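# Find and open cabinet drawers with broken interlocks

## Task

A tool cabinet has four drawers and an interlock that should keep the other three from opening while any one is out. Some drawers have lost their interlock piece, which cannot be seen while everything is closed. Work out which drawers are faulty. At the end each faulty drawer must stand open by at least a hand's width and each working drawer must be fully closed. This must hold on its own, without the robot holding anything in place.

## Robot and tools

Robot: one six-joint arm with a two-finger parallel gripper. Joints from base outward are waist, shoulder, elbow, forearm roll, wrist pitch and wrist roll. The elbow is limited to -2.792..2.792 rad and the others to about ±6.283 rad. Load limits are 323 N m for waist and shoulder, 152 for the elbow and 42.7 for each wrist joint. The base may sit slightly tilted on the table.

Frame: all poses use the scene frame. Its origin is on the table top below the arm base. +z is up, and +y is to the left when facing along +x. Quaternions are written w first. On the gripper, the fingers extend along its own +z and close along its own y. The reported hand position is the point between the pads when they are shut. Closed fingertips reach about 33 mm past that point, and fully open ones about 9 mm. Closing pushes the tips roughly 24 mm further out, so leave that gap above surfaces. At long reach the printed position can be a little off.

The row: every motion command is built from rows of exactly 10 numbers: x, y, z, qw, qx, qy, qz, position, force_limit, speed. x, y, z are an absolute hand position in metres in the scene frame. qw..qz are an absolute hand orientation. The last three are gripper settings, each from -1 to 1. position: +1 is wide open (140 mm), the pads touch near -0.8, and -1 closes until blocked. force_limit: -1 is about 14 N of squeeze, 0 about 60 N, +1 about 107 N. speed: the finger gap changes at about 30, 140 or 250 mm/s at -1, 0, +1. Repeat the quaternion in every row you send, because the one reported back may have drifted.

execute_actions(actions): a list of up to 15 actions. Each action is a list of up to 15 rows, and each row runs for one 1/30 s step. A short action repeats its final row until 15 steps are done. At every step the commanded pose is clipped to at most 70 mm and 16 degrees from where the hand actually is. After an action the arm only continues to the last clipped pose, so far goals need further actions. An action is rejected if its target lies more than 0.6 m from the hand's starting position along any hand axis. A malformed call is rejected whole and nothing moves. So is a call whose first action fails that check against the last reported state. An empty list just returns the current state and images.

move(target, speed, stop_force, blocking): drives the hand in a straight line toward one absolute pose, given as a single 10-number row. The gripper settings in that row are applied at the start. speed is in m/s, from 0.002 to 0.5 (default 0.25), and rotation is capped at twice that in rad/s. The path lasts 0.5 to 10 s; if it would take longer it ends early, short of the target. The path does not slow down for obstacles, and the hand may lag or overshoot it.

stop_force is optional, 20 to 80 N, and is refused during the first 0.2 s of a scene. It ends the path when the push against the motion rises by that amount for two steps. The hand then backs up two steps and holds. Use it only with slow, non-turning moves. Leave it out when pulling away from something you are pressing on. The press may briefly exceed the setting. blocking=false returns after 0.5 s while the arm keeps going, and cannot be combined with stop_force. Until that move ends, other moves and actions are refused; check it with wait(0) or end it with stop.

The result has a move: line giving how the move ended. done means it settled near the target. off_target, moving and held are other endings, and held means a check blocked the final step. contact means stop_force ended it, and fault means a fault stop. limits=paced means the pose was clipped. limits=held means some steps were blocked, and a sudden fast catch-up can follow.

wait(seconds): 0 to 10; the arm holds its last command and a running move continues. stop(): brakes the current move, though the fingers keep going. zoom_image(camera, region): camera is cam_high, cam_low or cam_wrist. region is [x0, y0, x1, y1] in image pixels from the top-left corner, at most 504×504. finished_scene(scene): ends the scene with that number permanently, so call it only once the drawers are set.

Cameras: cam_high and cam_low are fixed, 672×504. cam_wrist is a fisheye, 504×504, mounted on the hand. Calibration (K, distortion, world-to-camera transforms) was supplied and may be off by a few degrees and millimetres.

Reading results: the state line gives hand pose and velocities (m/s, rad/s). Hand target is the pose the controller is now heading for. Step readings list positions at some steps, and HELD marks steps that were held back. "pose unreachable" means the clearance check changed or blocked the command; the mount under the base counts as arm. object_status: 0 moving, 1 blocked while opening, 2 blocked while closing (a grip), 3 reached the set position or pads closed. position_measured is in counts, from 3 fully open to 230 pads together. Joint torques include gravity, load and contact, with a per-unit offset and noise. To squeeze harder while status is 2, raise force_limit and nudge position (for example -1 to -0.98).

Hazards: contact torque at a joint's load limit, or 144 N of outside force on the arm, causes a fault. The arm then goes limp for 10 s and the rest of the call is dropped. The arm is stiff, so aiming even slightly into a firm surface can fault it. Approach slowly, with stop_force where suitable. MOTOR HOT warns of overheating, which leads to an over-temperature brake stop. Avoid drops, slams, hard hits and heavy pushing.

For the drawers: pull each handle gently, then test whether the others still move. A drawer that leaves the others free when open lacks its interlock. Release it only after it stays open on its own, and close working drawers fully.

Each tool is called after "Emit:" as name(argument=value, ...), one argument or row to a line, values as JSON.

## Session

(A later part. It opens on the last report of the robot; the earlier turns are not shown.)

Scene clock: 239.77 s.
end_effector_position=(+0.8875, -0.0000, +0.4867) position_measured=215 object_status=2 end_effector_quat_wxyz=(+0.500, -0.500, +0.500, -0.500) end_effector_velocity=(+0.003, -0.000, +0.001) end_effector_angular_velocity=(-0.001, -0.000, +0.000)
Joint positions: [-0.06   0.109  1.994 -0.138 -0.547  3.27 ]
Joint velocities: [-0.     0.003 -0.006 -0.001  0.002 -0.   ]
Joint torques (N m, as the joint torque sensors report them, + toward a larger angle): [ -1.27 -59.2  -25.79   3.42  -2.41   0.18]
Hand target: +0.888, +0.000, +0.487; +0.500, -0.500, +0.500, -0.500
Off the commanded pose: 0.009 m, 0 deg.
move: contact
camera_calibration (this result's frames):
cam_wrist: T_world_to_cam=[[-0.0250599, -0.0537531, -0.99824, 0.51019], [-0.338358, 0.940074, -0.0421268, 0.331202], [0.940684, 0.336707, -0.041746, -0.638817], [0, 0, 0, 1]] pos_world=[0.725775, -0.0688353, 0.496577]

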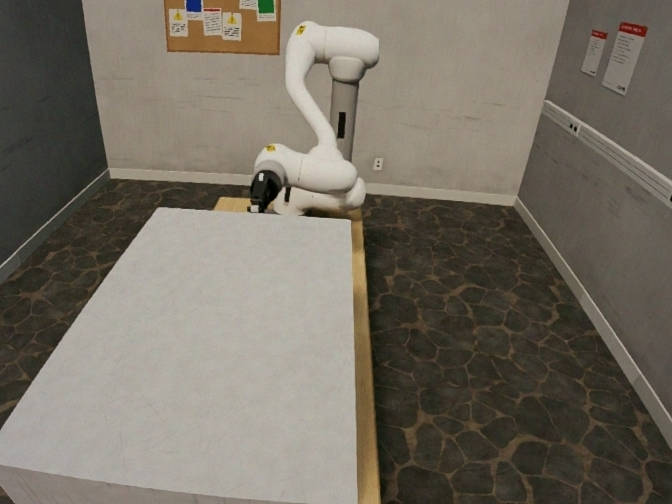

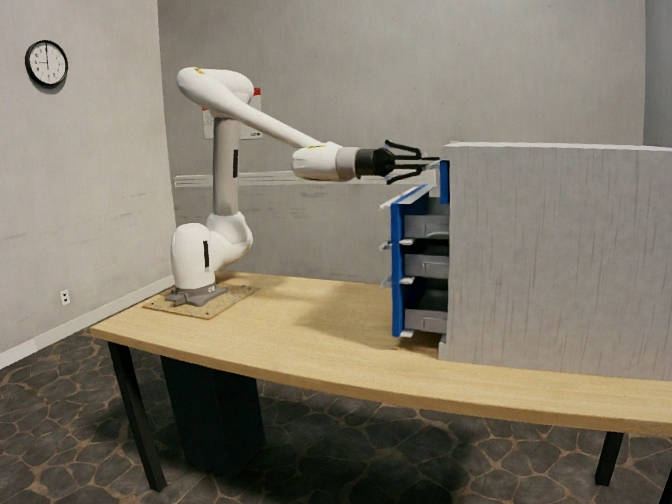

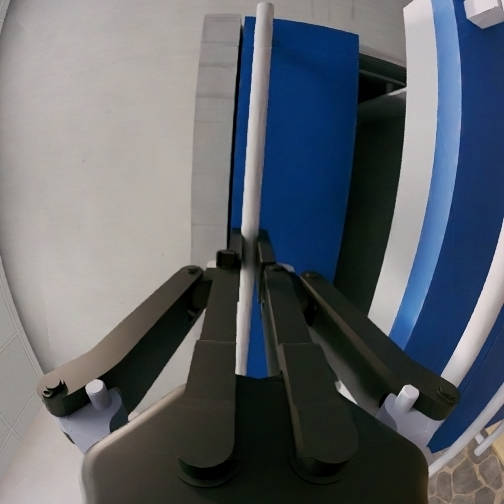

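Blocked. Compare the drawer sides visually.

Emit:
zoom_image(
  camera="cam_low",
  region=[380, 180, 460, 350],
)

Emit:
move(
  target=[0.8935, 0, 0.4865, 0.5, -0.5, 0.5, -0.5, -1, -0.5, 0],
  speed=0.01,
)

Emit:
execute_actions(
  actions=[
    [[0.893, 0, 0.4865, 0.5, -0.5, 0.5, -0.5, -0.3, -0.5, 0]],
  ],
)

Emit:
move(
  target=[0.72, 0, 0.4865, 0.5, -0.5, 0.5, -0.5, -0.3, -0.5, 0],
  speed=0.25,
)

Emit:
move(
  target=[0.72, 0, 0.3865, 0.5, -0.5, 0.5, -0.5, -0.3, -0.5, 0],
  speed=0.2,
)

Emit:
move(
  target=[0.768, 0, 0.3865, 0.5, -0.5, 0.5, -0.5, -0.3, -0.5, 0],
  speed=0.1,
)

Emit:
execute_actions(
  actions=[
    [[0.768, 0, 0.3865, 0.5, -0.5, 0.5, -0.5, -1, -0.5, 0]],
  ],
)

Emit:
move(
  target=[0.885, 0, 0.3865, 0.5, -0.5, 0.5, -0.5, -1, -0.5, 0],
  speed=0.07,
  stop_force=50,
)

Emit:
move(
  target=[0.897, 0, 0.3865, 0.5, -0.5, 0.5, -0.5, -1, -0.5, 0],
  speed=0.006,
  stop_force=30,
)

Region (380, 180, 460, 350) of cam_low's 672x504 image, scaled by 2.965, with more detail than that image has; it fills the left 237 columns of this view, and the rest is white.

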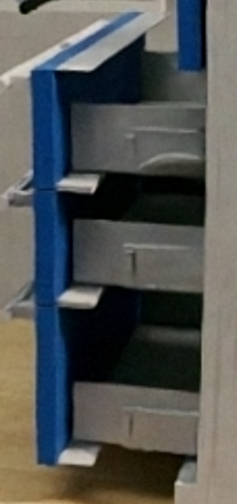

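Scene clock: 247.77 s.
end_effector_position=(+0.8934, -0.0000, +0.4865) position_measured=215 object_status=2 end_effector_quat_wxyz=(+0.500, -0.500, +0.500, -0.500) end_effector_velocity=(+0.001, -0.000, +0.000) end_effector_angular_velocity=(+0.000, -0.000, -0.000)
Joint positions: [-0.06   0.118  1.984 -0.137 -0.545  3.269]
Joint velocities: [ 0.     0.001 -0.002  0.001  0.    -0.   ]
Joint torques (N m, as the joint torque sensors report them, + toward a larger angle): [ -1.   -46.61 -32.37   3.19  -0.71   0.26]
Hand target: +0.894, -0.000, +0.487; +0.500, -0.500, +0.500, -0.500
Off the commanded pose: 0.000 m, 0 deg.
move: done
camera_calibration (this result's frames):
cam_wrist: T_world_to_cam=[[-0.0253089, -0.0537301, -0.998235, 0.510423], [-0.338353, 0.940081, -0.0420214, 0.333142], [0.940679, 0.336692, -0.0419722, -0.644323], [0, 0, 0, 1]] pos_world=[0.731739, -0.0688163, 0.496478]

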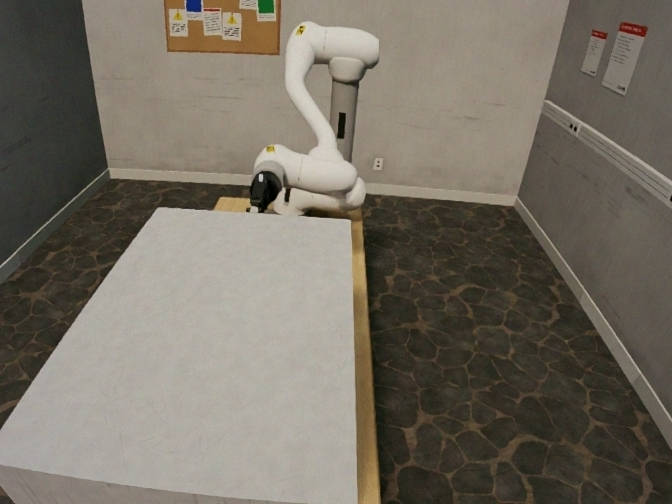

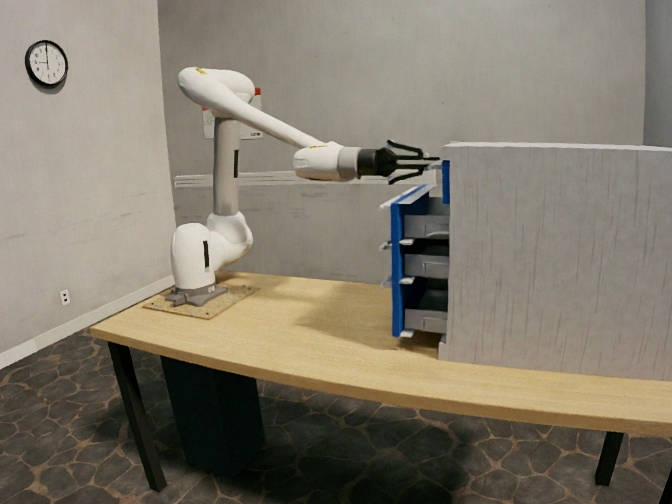

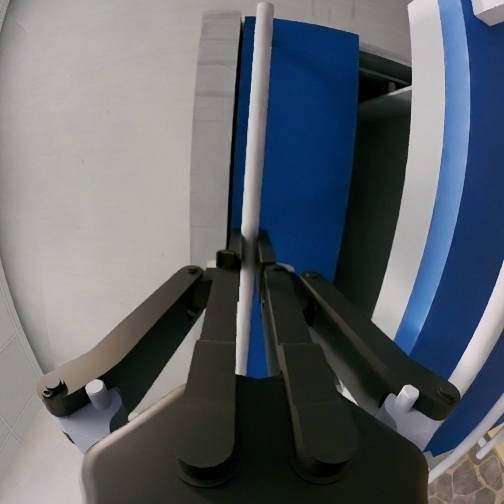

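Scene clock: 248.27 s.
end_effector_position=(+0.8930, +0.0000, +0.4864) position_measured=167 object_status=3 end_effector_quat_wxyz=(+0.500, -0.500, +0.500, -0.500) end_effector_velocity=(-0.000, -0.000, -0.000) end_effector_angular_velocity=(+0.000, -0.000, -0.000)
Joint positions: [-0.06   0.118  1.984 -0.137 -0.545  3.269]
Joint velocities: [ 0.    -0.     0.001  0.001 -0.001 -0.001]
Joint torques (N m, as the joint torque sensors report them, + toward a larger angle): [ -0.2  -51.83 -36.65   3.33  -3.21   0.24]
Hand target: +0.893, +0.000, +0.486; +0.500, -0.500, +0.500, -0.500
Off the commanded pose: 0.000 m, 0 deg.
Step readings (end_effector_position):
0: (+0.8934, -0.0000, +0.4865)
1: (+0.8935, -0.0000, +0.4865)
2: (+0.8935, -0.0000, +0.4865)
4: (+0.8934, -0.0000, +0.4864)
8: (+0.8931, +0.0000, +0.4862)
15: end_effector_position above
camera_calibration (this result's frames):
cam_wrist: T_world_to_cam=[[-0.0253919, -0.0537045, -0.998234, 0.510405], [-0.338364, 0.940079, -0.0419689, 0.332951], [0.940673, 0.336701, -0.042042, -0.643908], [0, 0, 0, 1]] pos_world=[0.731326, -0.0687849, 0.496406]

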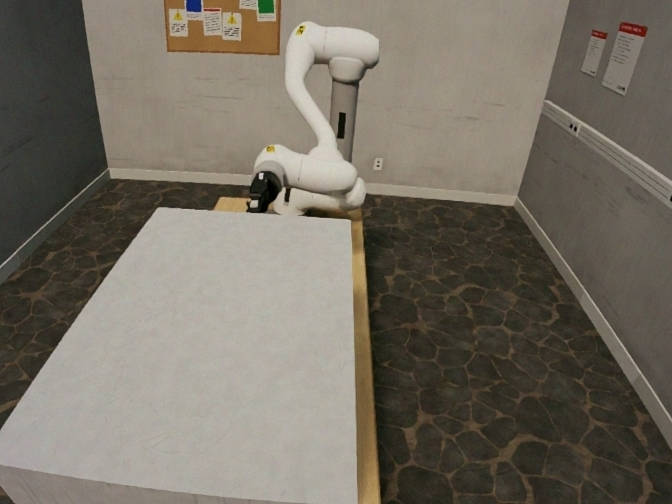

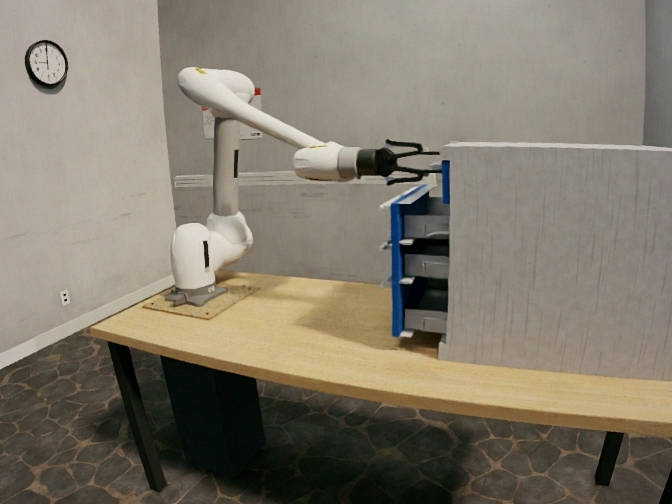

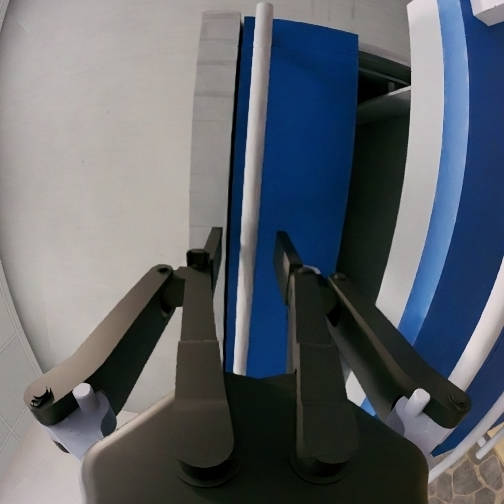

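Scene clock: 249.47 s.
end_effector_position=(+0.7201, +0.0001, +0.4862) position_measured=167 object_status=3 end_effector_quat_wxyz=(+0.500, -0.500, +0.500, -0.500) end_effector_velocity=(-0.001, -0.000, -0.000) end_effector_angular_velocity=(+0.001, +0.002, -0.000)
Joint positions: [-0.091 -0.165  2.263 -0.199 -0.545  3.323]
Joint velocities: [-0.001 -0.002  0.001 -0.001  0.003  0.002]
Joint torques (N m, as the joint torque sensors report them, + toward a larger angle): [ -1.62 -20.9  -35.87   3.17  -3.19   0.47]
Hand target: +0.720, +0.000, +0.486; +0.500, -0.500, +0.500, -0.500
Off the commanded pose: 0.000 m, 0 deg.
move: done
camera_calibration (this result's frames):
cam_wrist: T_world_to_cam=[[-0.0253901, -0.0537766, -0.99823, 0.505765], [-0.33835, 0.940081, -0.042038, 0.274414], [0.940678, 0.336684, -0.0420641, -0.481257], [0, 0, 0, 1]] pos_world=[0.558397, -0.0687411, 0.496162]

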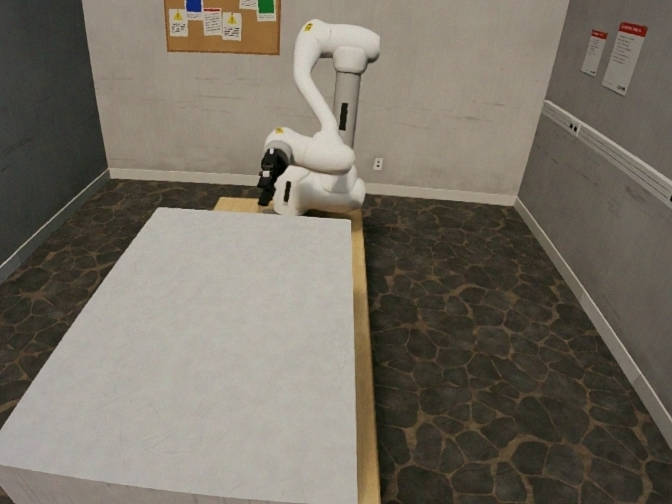

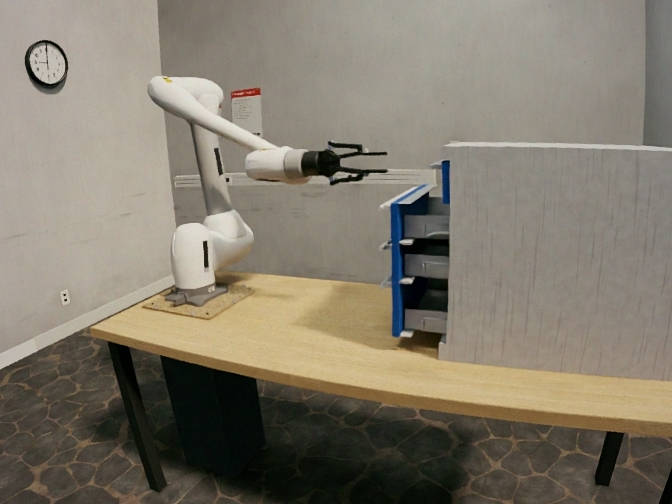

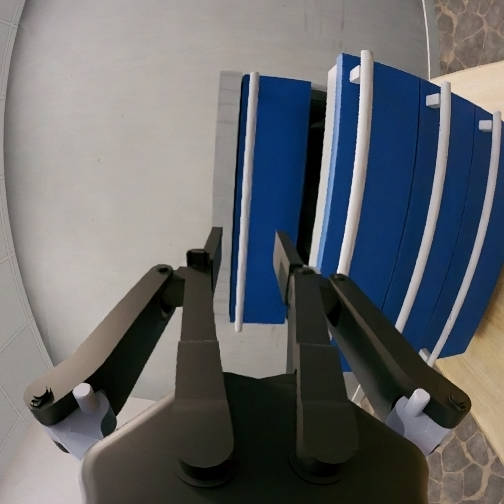

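Scene clock: 250.43 s.
end_effector_position=(+0.7201, -0.0000, +0.3866) position_measured=167 object_status=3 end_effector_quat_wxyz=(+0.500, -0.500, +0.500, -0.500) end_effector_velocity=(-0.000, +0.000, -0.001) end_effector_angular_velocity=(-0.001, -0.001, +0.000)
Joint positions: [-0.089 -0.031  2.371 -0.142 -0.784  3.253]
Joint velocities: [ 0.     0.002  0.002  0.001 -0.005 -0.002]
Joint torques (N m, as the joint torque sensors report them, + toward a larger angle): [ -0.45 -31.34 -30.34   2.98  -2.96   0.47]
Hand target: +0.720, -0.000, +0.386; +0.500, -0.500, +0.500, -0.500
Off the commanded pose: 0.000 m, 0 deg.
move: done
camera_calibration (this result's frames):
cam_wrist: T_world_to_cam=[[-0.0253182, -0.0537062, -0.998236, 0.406306], [-0.338357, 0.94008, -0.0419956, 0.270317], [0.940677, 0.336696, -0.041973, -0.485484], [0, 0, 0, 1]] pos_world=[0.558435, -0.0688379, 0.396564]

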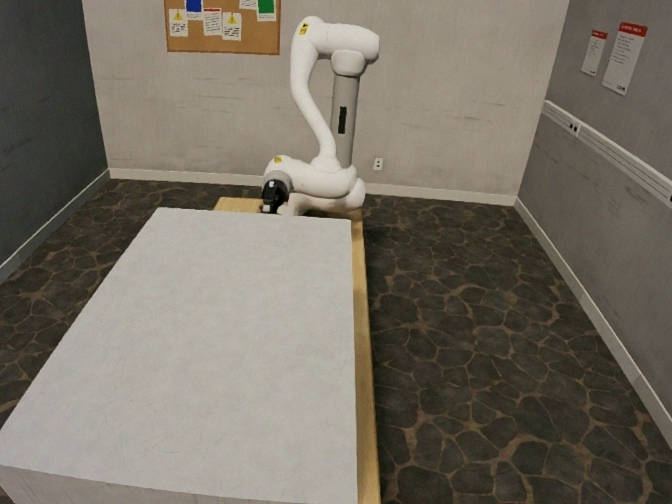

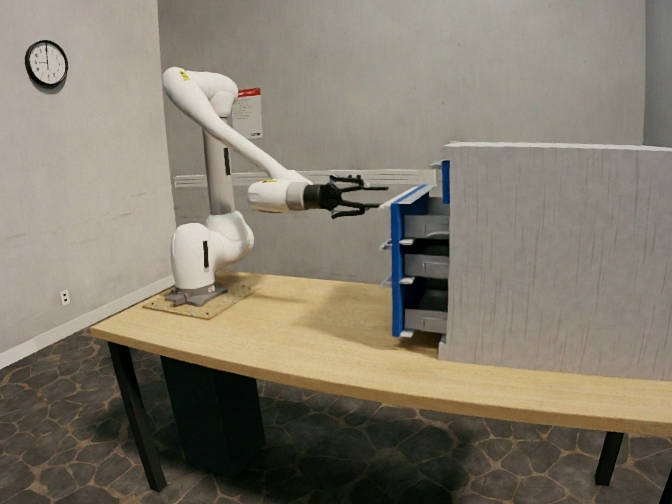

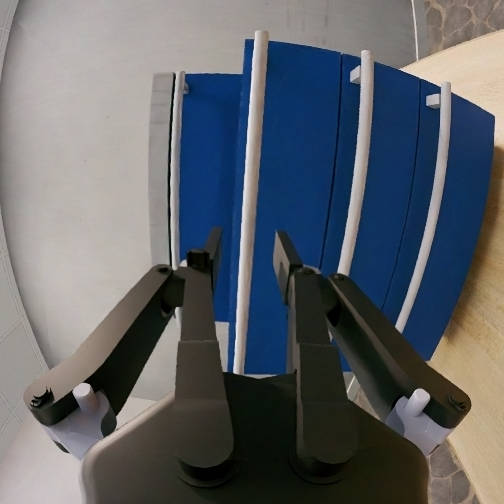

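Scene clock: 251.30 s.
end_effector_position=(+0.7679, -0.0000, +0.3866) position_measured=167 object_status=3 end_effector_quat_wxyz=(+0.500, -0.500, +0.500, -0.500) end_effector_velocity=(+0.000, +0.000, -0.000) end_effector_angular_velocity=(-0.000, +0.000, +0.000)
Joint positions: [-0.078  0.045  2.293 -0.126 -0.781  3.242]
Joint velocities: [ 0.     0.001 -0.001 -0.     0.     0.   ]
Joint torques (N m, as the joint torque sensors report them, + toward a larger angle): [ -1.04 -40.53 -30.68   2.77  -3.24   0.33]
Hand target: +0.768, -0.000, +0.387; +0.500, -0.500, +0.500, -0.500
Off the commanded pose: 0.000 m, 0 deg.
move: done
camera_calibration (this result's frames):
cam_wrist: T_world_to_cam=[[-0.0253095, -0.0537189, -0.998235, 0.407483], [-0.338357, 0.94008, -0.0420105, 0.28648], [0.940677, 0.336697, -0.0419691, -0.530438], [0, 0, 0, 1]] pos_world=[0.606217, -0.0688277, 0.396537]

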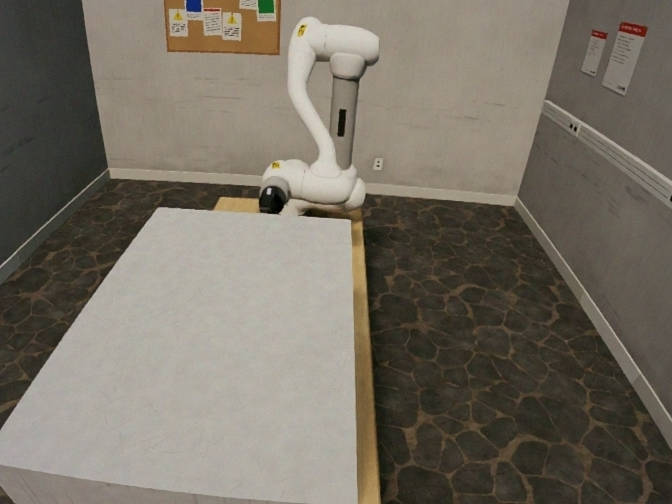

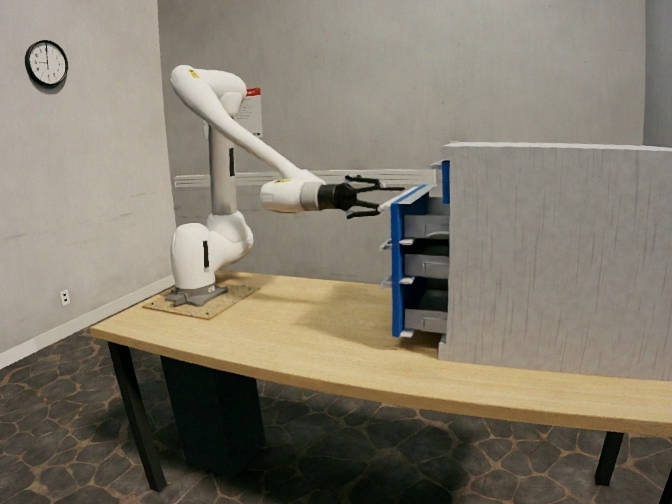

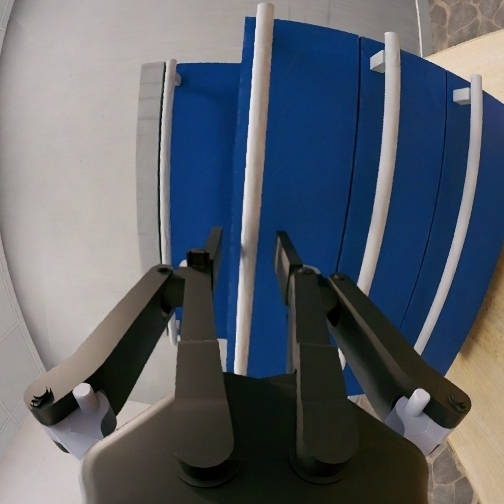

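Scene clock: 251.80 s.
end_effector_position=(+0.7680, -0.0000, +0.3865) position_measured=215 object_status=2 end_effector_quat_wxyz=(+0.500, -0.500, +0.500, -0.500) end_effector_velocity=(-0.000, +0.000, -0.000) end_effector_angular_velocity=(-0.000, +0.000, +0.001)
Joint positions: [-0.078  0.045  2.293 -0.126 -0.781  3.242]
Joint velocities: [ 0.    -0.     0.001 -0.001 -0.     0.   ]
Joint torques (N m, as the joint torque sensors report them, + toward a larger angle): [ -0.34 -44.35 -34.75   3.22  -5.11   0.28]
Hand target: +0.768, -0.000, +0.387; +0.500, -0.500, +0.500, -0.500
Off the commanded pose: 0.000 m, 0 deg.
Step readings (end_effector_position):
0: (+0.7679, -0.0000, +0.3866)
1: (+0.7679, -0.0000, +0.3866)
2: (+0.7680, -0.0000, +0.3866)
4: (+0.7680, -0.0000, +0.3865)
8: (+0.7680, -0.0000, +0.3864)
15: end_effector_position above
camera_calibration (this result's frames):
cam_wrist: T_world_to_cam=[[-0.0253728, -0.053721, -0.998234, 0.407423], [-0.338351, 0.940083, -0.0419915, 0.286482], [0.940678, 0.336687, -0.0420291, -0.53051], [0, 0, 0, 1]] pos_world=[0.606308, -0.0688136, 0.396436]

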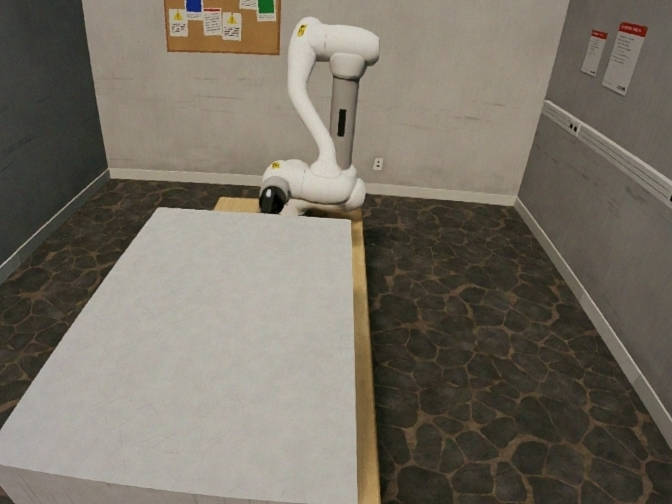

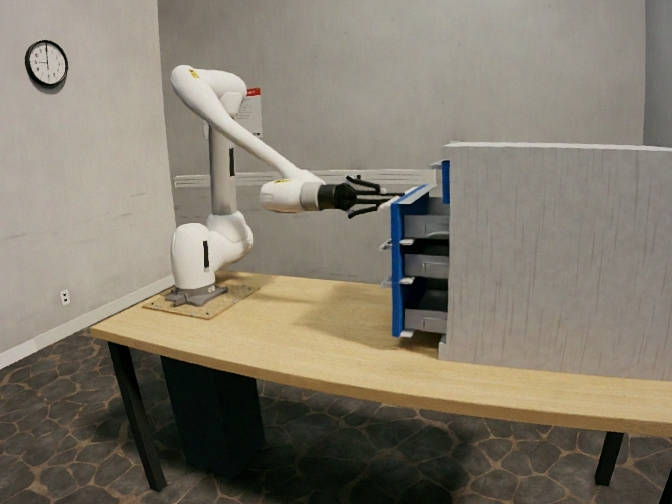

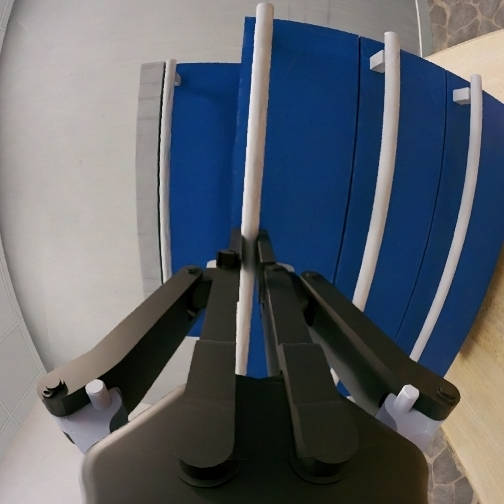

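Scene clock: 253.80 s.
end_effector_position=(+0.8849, -0.0000, +0.3867) position_measured=215 object_status=2 end_effector_quat_wxyz=(+0.500, -0.500, +0.500, -0.500) end_effector_velocity=(+0.001, +0.000, +0.000) end_effector_angular_velocity=(+0.000, -0.001, +0.000)
Joint positions: [-0.059  0.214  2.088 -0.103 -0.744  3.228]
Joint velocities: [ 0.     0.002 -0.002 -0.    -0.001  0.   ]
Joint torques (N m, as the joint torque sensors report them, + toward a larger angle): [ -0.76 -58.83 -32.75   3.24  -2.68   0.54]
Hand target: +0.885, -0.000, +0.387; +0.500, -0.500, +0.500, -0.500
Off the commanded pose: 0.000 m, 0 deg.
move: done
camera_calibration (this result's frames):
cam_wrist: T_world_to_cam=[[-0.0253314, -0.0537125, -0.998235, 0.410555], [-0.338354, 0.940081, -0.0419972, 0.326075], [0.940678, 0.336693, -0.0419875, -0.640459], [0, 0, 0, 1]] pos_world=[0.723194, -0.0688472, 0.396633]

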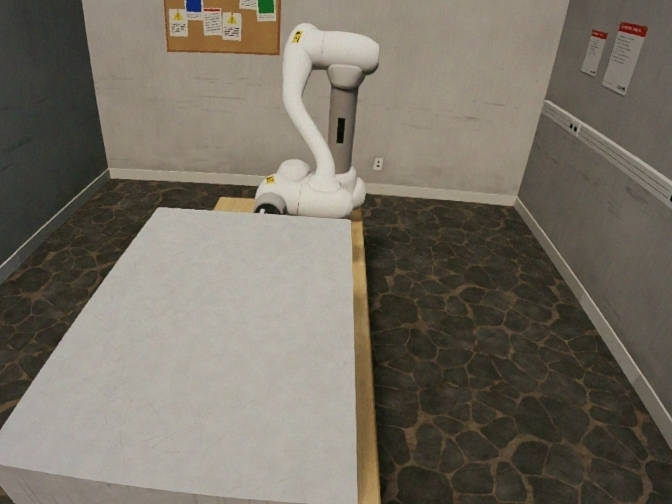

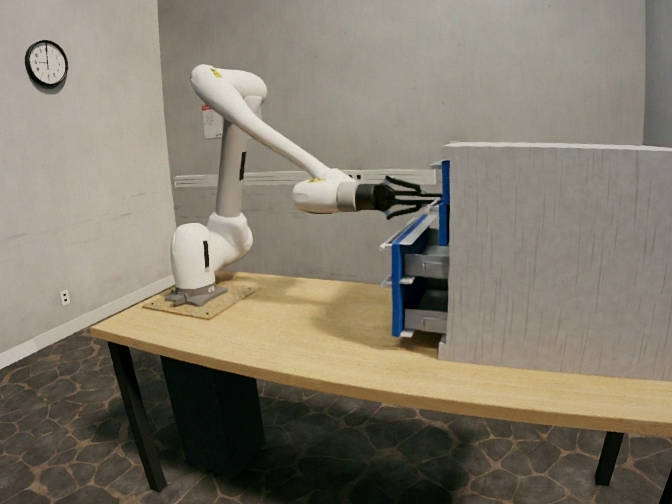

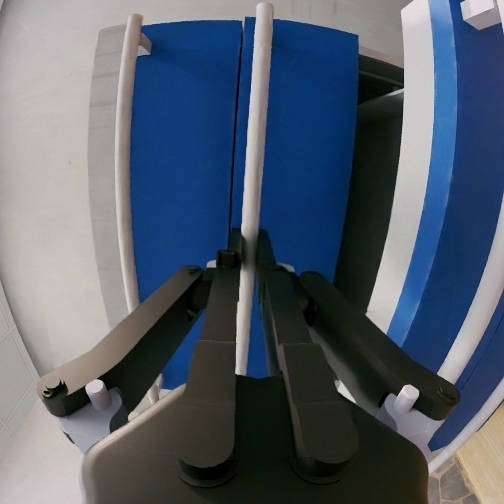

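Scene clock: 255.60 s.
end_effector_position=(+0.8936, +0.0000, +0.3865) position_measured=215 object_status=2 end_effector_quat_wxyz=(+0.500, -0.500, +0.500, -0.500) end_effector_velocity=(-0.002, +0.000, -0.001) end_effector_angular_velocity=(+0.000, +0.001, +0.000)
Joint positions: [-0.058  0.226  2.072 -0.102 -0.74   3.228]
Joint velocities: [-0.    -0.002  0.004 -0.001 -0.002  0.   ]
Joint torques (N m, as the joint torque sensors report them, + toward a larger angle): [ -1.63 -36.   -42.6    2.37   0.97   0.55]
Hand target: +0.893, -0.000, +0.387; +0.500, -0.500, +0.500, -0.500
Off the commanded pose: 0.003 m, 0 deg.
move: contact
camera_calibration (this result's frames):
cam_wrist: T_world_to_cam=[[-0.025373, -0.0536982, -0.998235, 0.410658], [-0.338352, 0.940083, -0.0419699, 0.328975], [0.940678, 0.33669, -0.0420216, -0.648694], [0, 0, 0, 1]] pos_world=[0.731941, -0.0688035, 0.396481]

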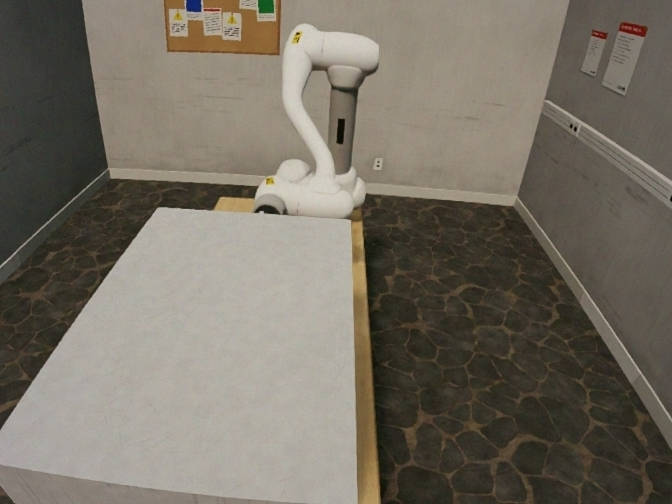

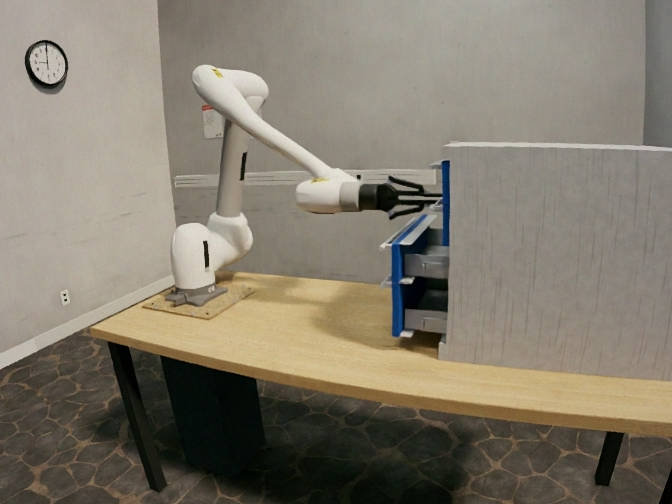

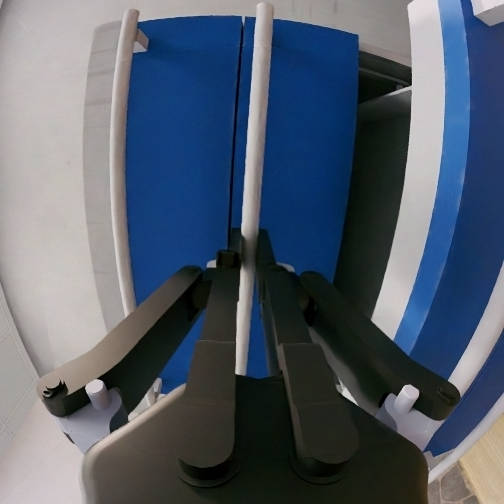

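Emit:
execute_actions(
  actions=[
    [[0.893, 0, 0.3865, 0.5, -0.5, 0.5, -0.5, -0.3, -0.5, 0]],
  ],
)

Emit:
move(
  target=[0.84, 0, 0.3865, 0.5, -0.5, 0.5, -0.5, -0.3, -0.5, 0],
  speed=0.2,
)

Emit:
finished_scene(
  scene=1,
)

Scene clock: 259.87 s.
end_effector_position=(+0.8930, +0.0000, +0.3865) position_measured=167 object_status=3 end_effector_quat_wxyz=(+0.500, -0.500, +0.500, -0.500) end_effector_velocity=(-0.000, -0.000, +0.000) end_effector_angular_velocity=(+0.000, -0.001, -0.000)
Joint positions: [-0.058  0.225  2.074 -0.102 -0.74   3.228]
Joint velocities: [-0.    -0.     0.     0.    -0.001 -0.   ]
Joint torques (N m, as the joint torque sensors report them, + toward a larger angle): [ -0.23 -56.98 -31.44   2.96  -2.77   0.24]
Hand target: +0.893, +0.000, +0.386; +0.500, -0.500, +0.500, -0.500
Off the commanded pose: 0.000 m, 0 deg.
Step readings (end_effector_position):
0: (+0.8934, -0.0000, +0.3866)
1: (+0.8934, -0.0000, +0.3866)
2: (+0.8933, -0.0000, +0.3866)
4: (+0.8932, -0.0000, +0.3864)
8: (+0.8930, +0.0000, +0.3864)
15: end_effector_position above
camera_calibration (this result's frames):
cam_wrist: T_world_to_cam=[[-0.0253497, -0.0537048, -0.998235, 0.410583], [-0.338357, 0.940081, -0.0419837, 0.328776], [0.940676, 0.336695, -0.0420022, -0.648103], [0, 0, 0, 1]] pos_world=[0.731307, -0.0688125, 0.39644]

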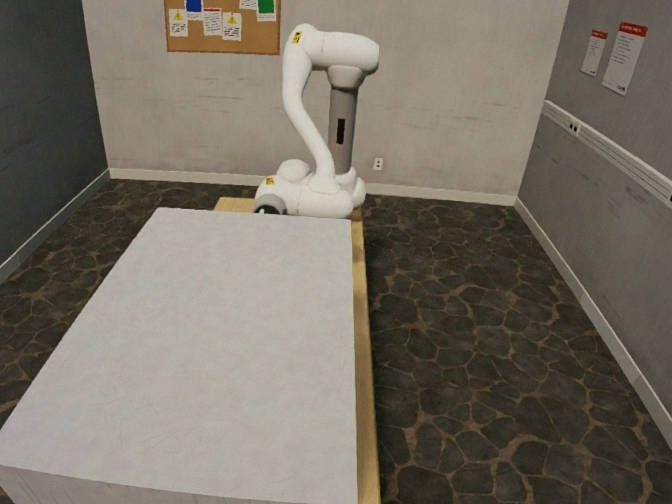

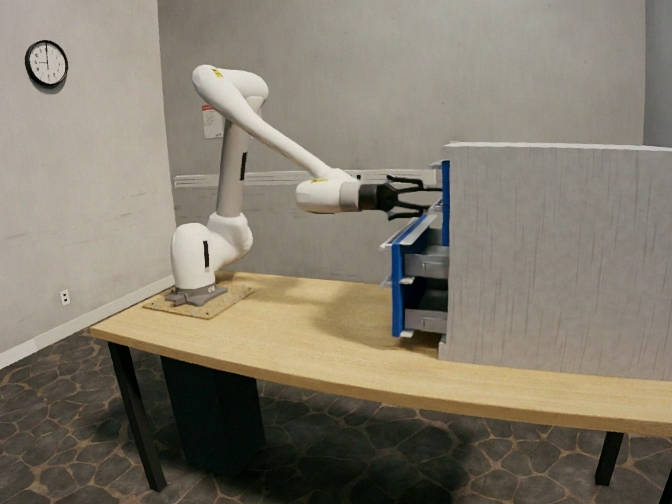

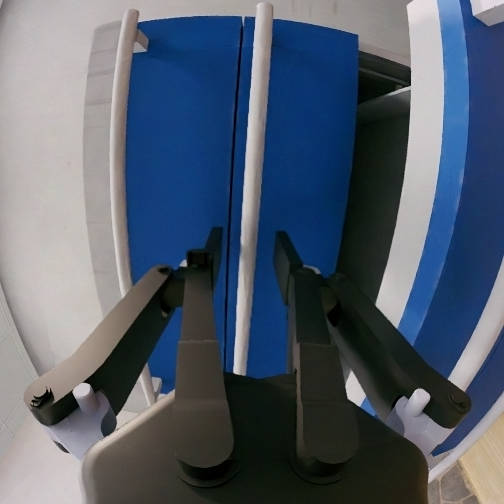

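Scene clock: 260.70 s.
end_effector_position=(+0.8401, +0.0000, +0.3864) position_measured=167 object_status=3 end_effector_quat_wxyz=(+0.500, -0.500, +0.500, -0.500) end_effector_velocity=(-0.001, +0.000, +0.000) end_effector_angular_velocity=(-0.000, -0.001, +0.001)
Joint positions: [-0.065  0.152  2.169 -0.11  -0.763  3.232]
Joint velocities: [-0.    -0.001  0.001 -0.001 -0.001  0.001]
Joint torques (N m, as the joint torque sensors report them, + toward a larger angle): [ -2.33 -47.65 -30.22   3.08  -3.05   0.35]
Hand target: +0.840, +0.000, +0.386; +0.500, -0.500, +0.500, -0.500
Off the commanded pose: 0.000 m, 0 deg.
move: done
camera_calibration (this result's frames):
cam_wrist: T_world_to_cam=[[-0.0253503, -0.053737, -0.998233, 0.409163], [-0.338353, 0.940081, -0.042014, 0.31086], [0.940678, 0.33669, -0.0420134, -0.598323], [0, 0, 0, 1]] pos_world=[0.678382, -0.0687971, 0.396363]

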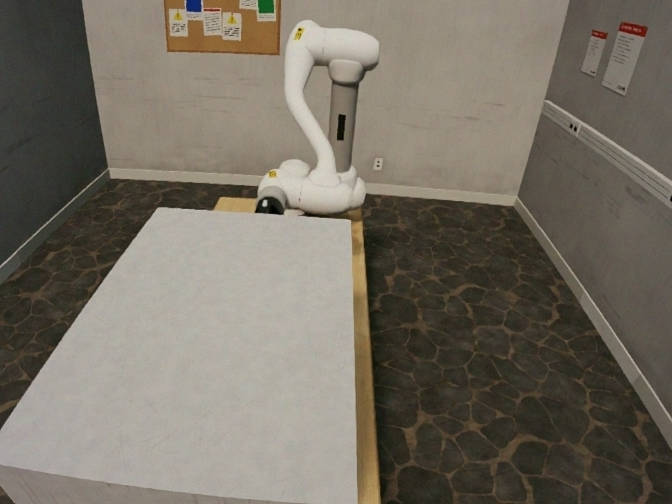

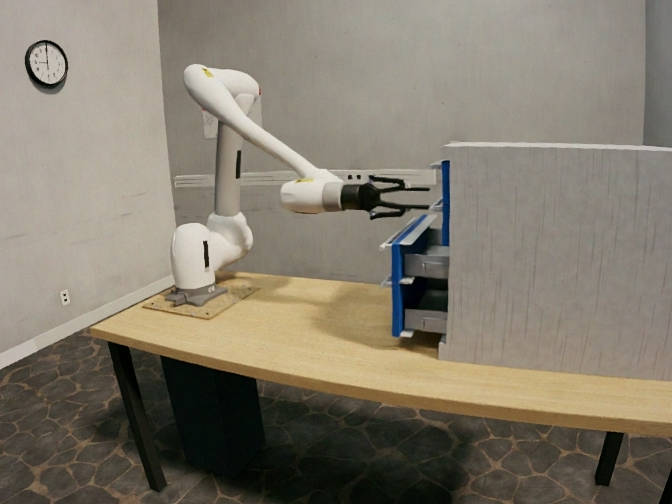

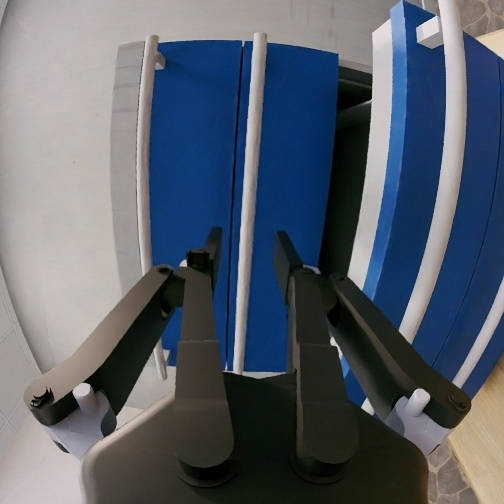

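The scene is finished: the task was done.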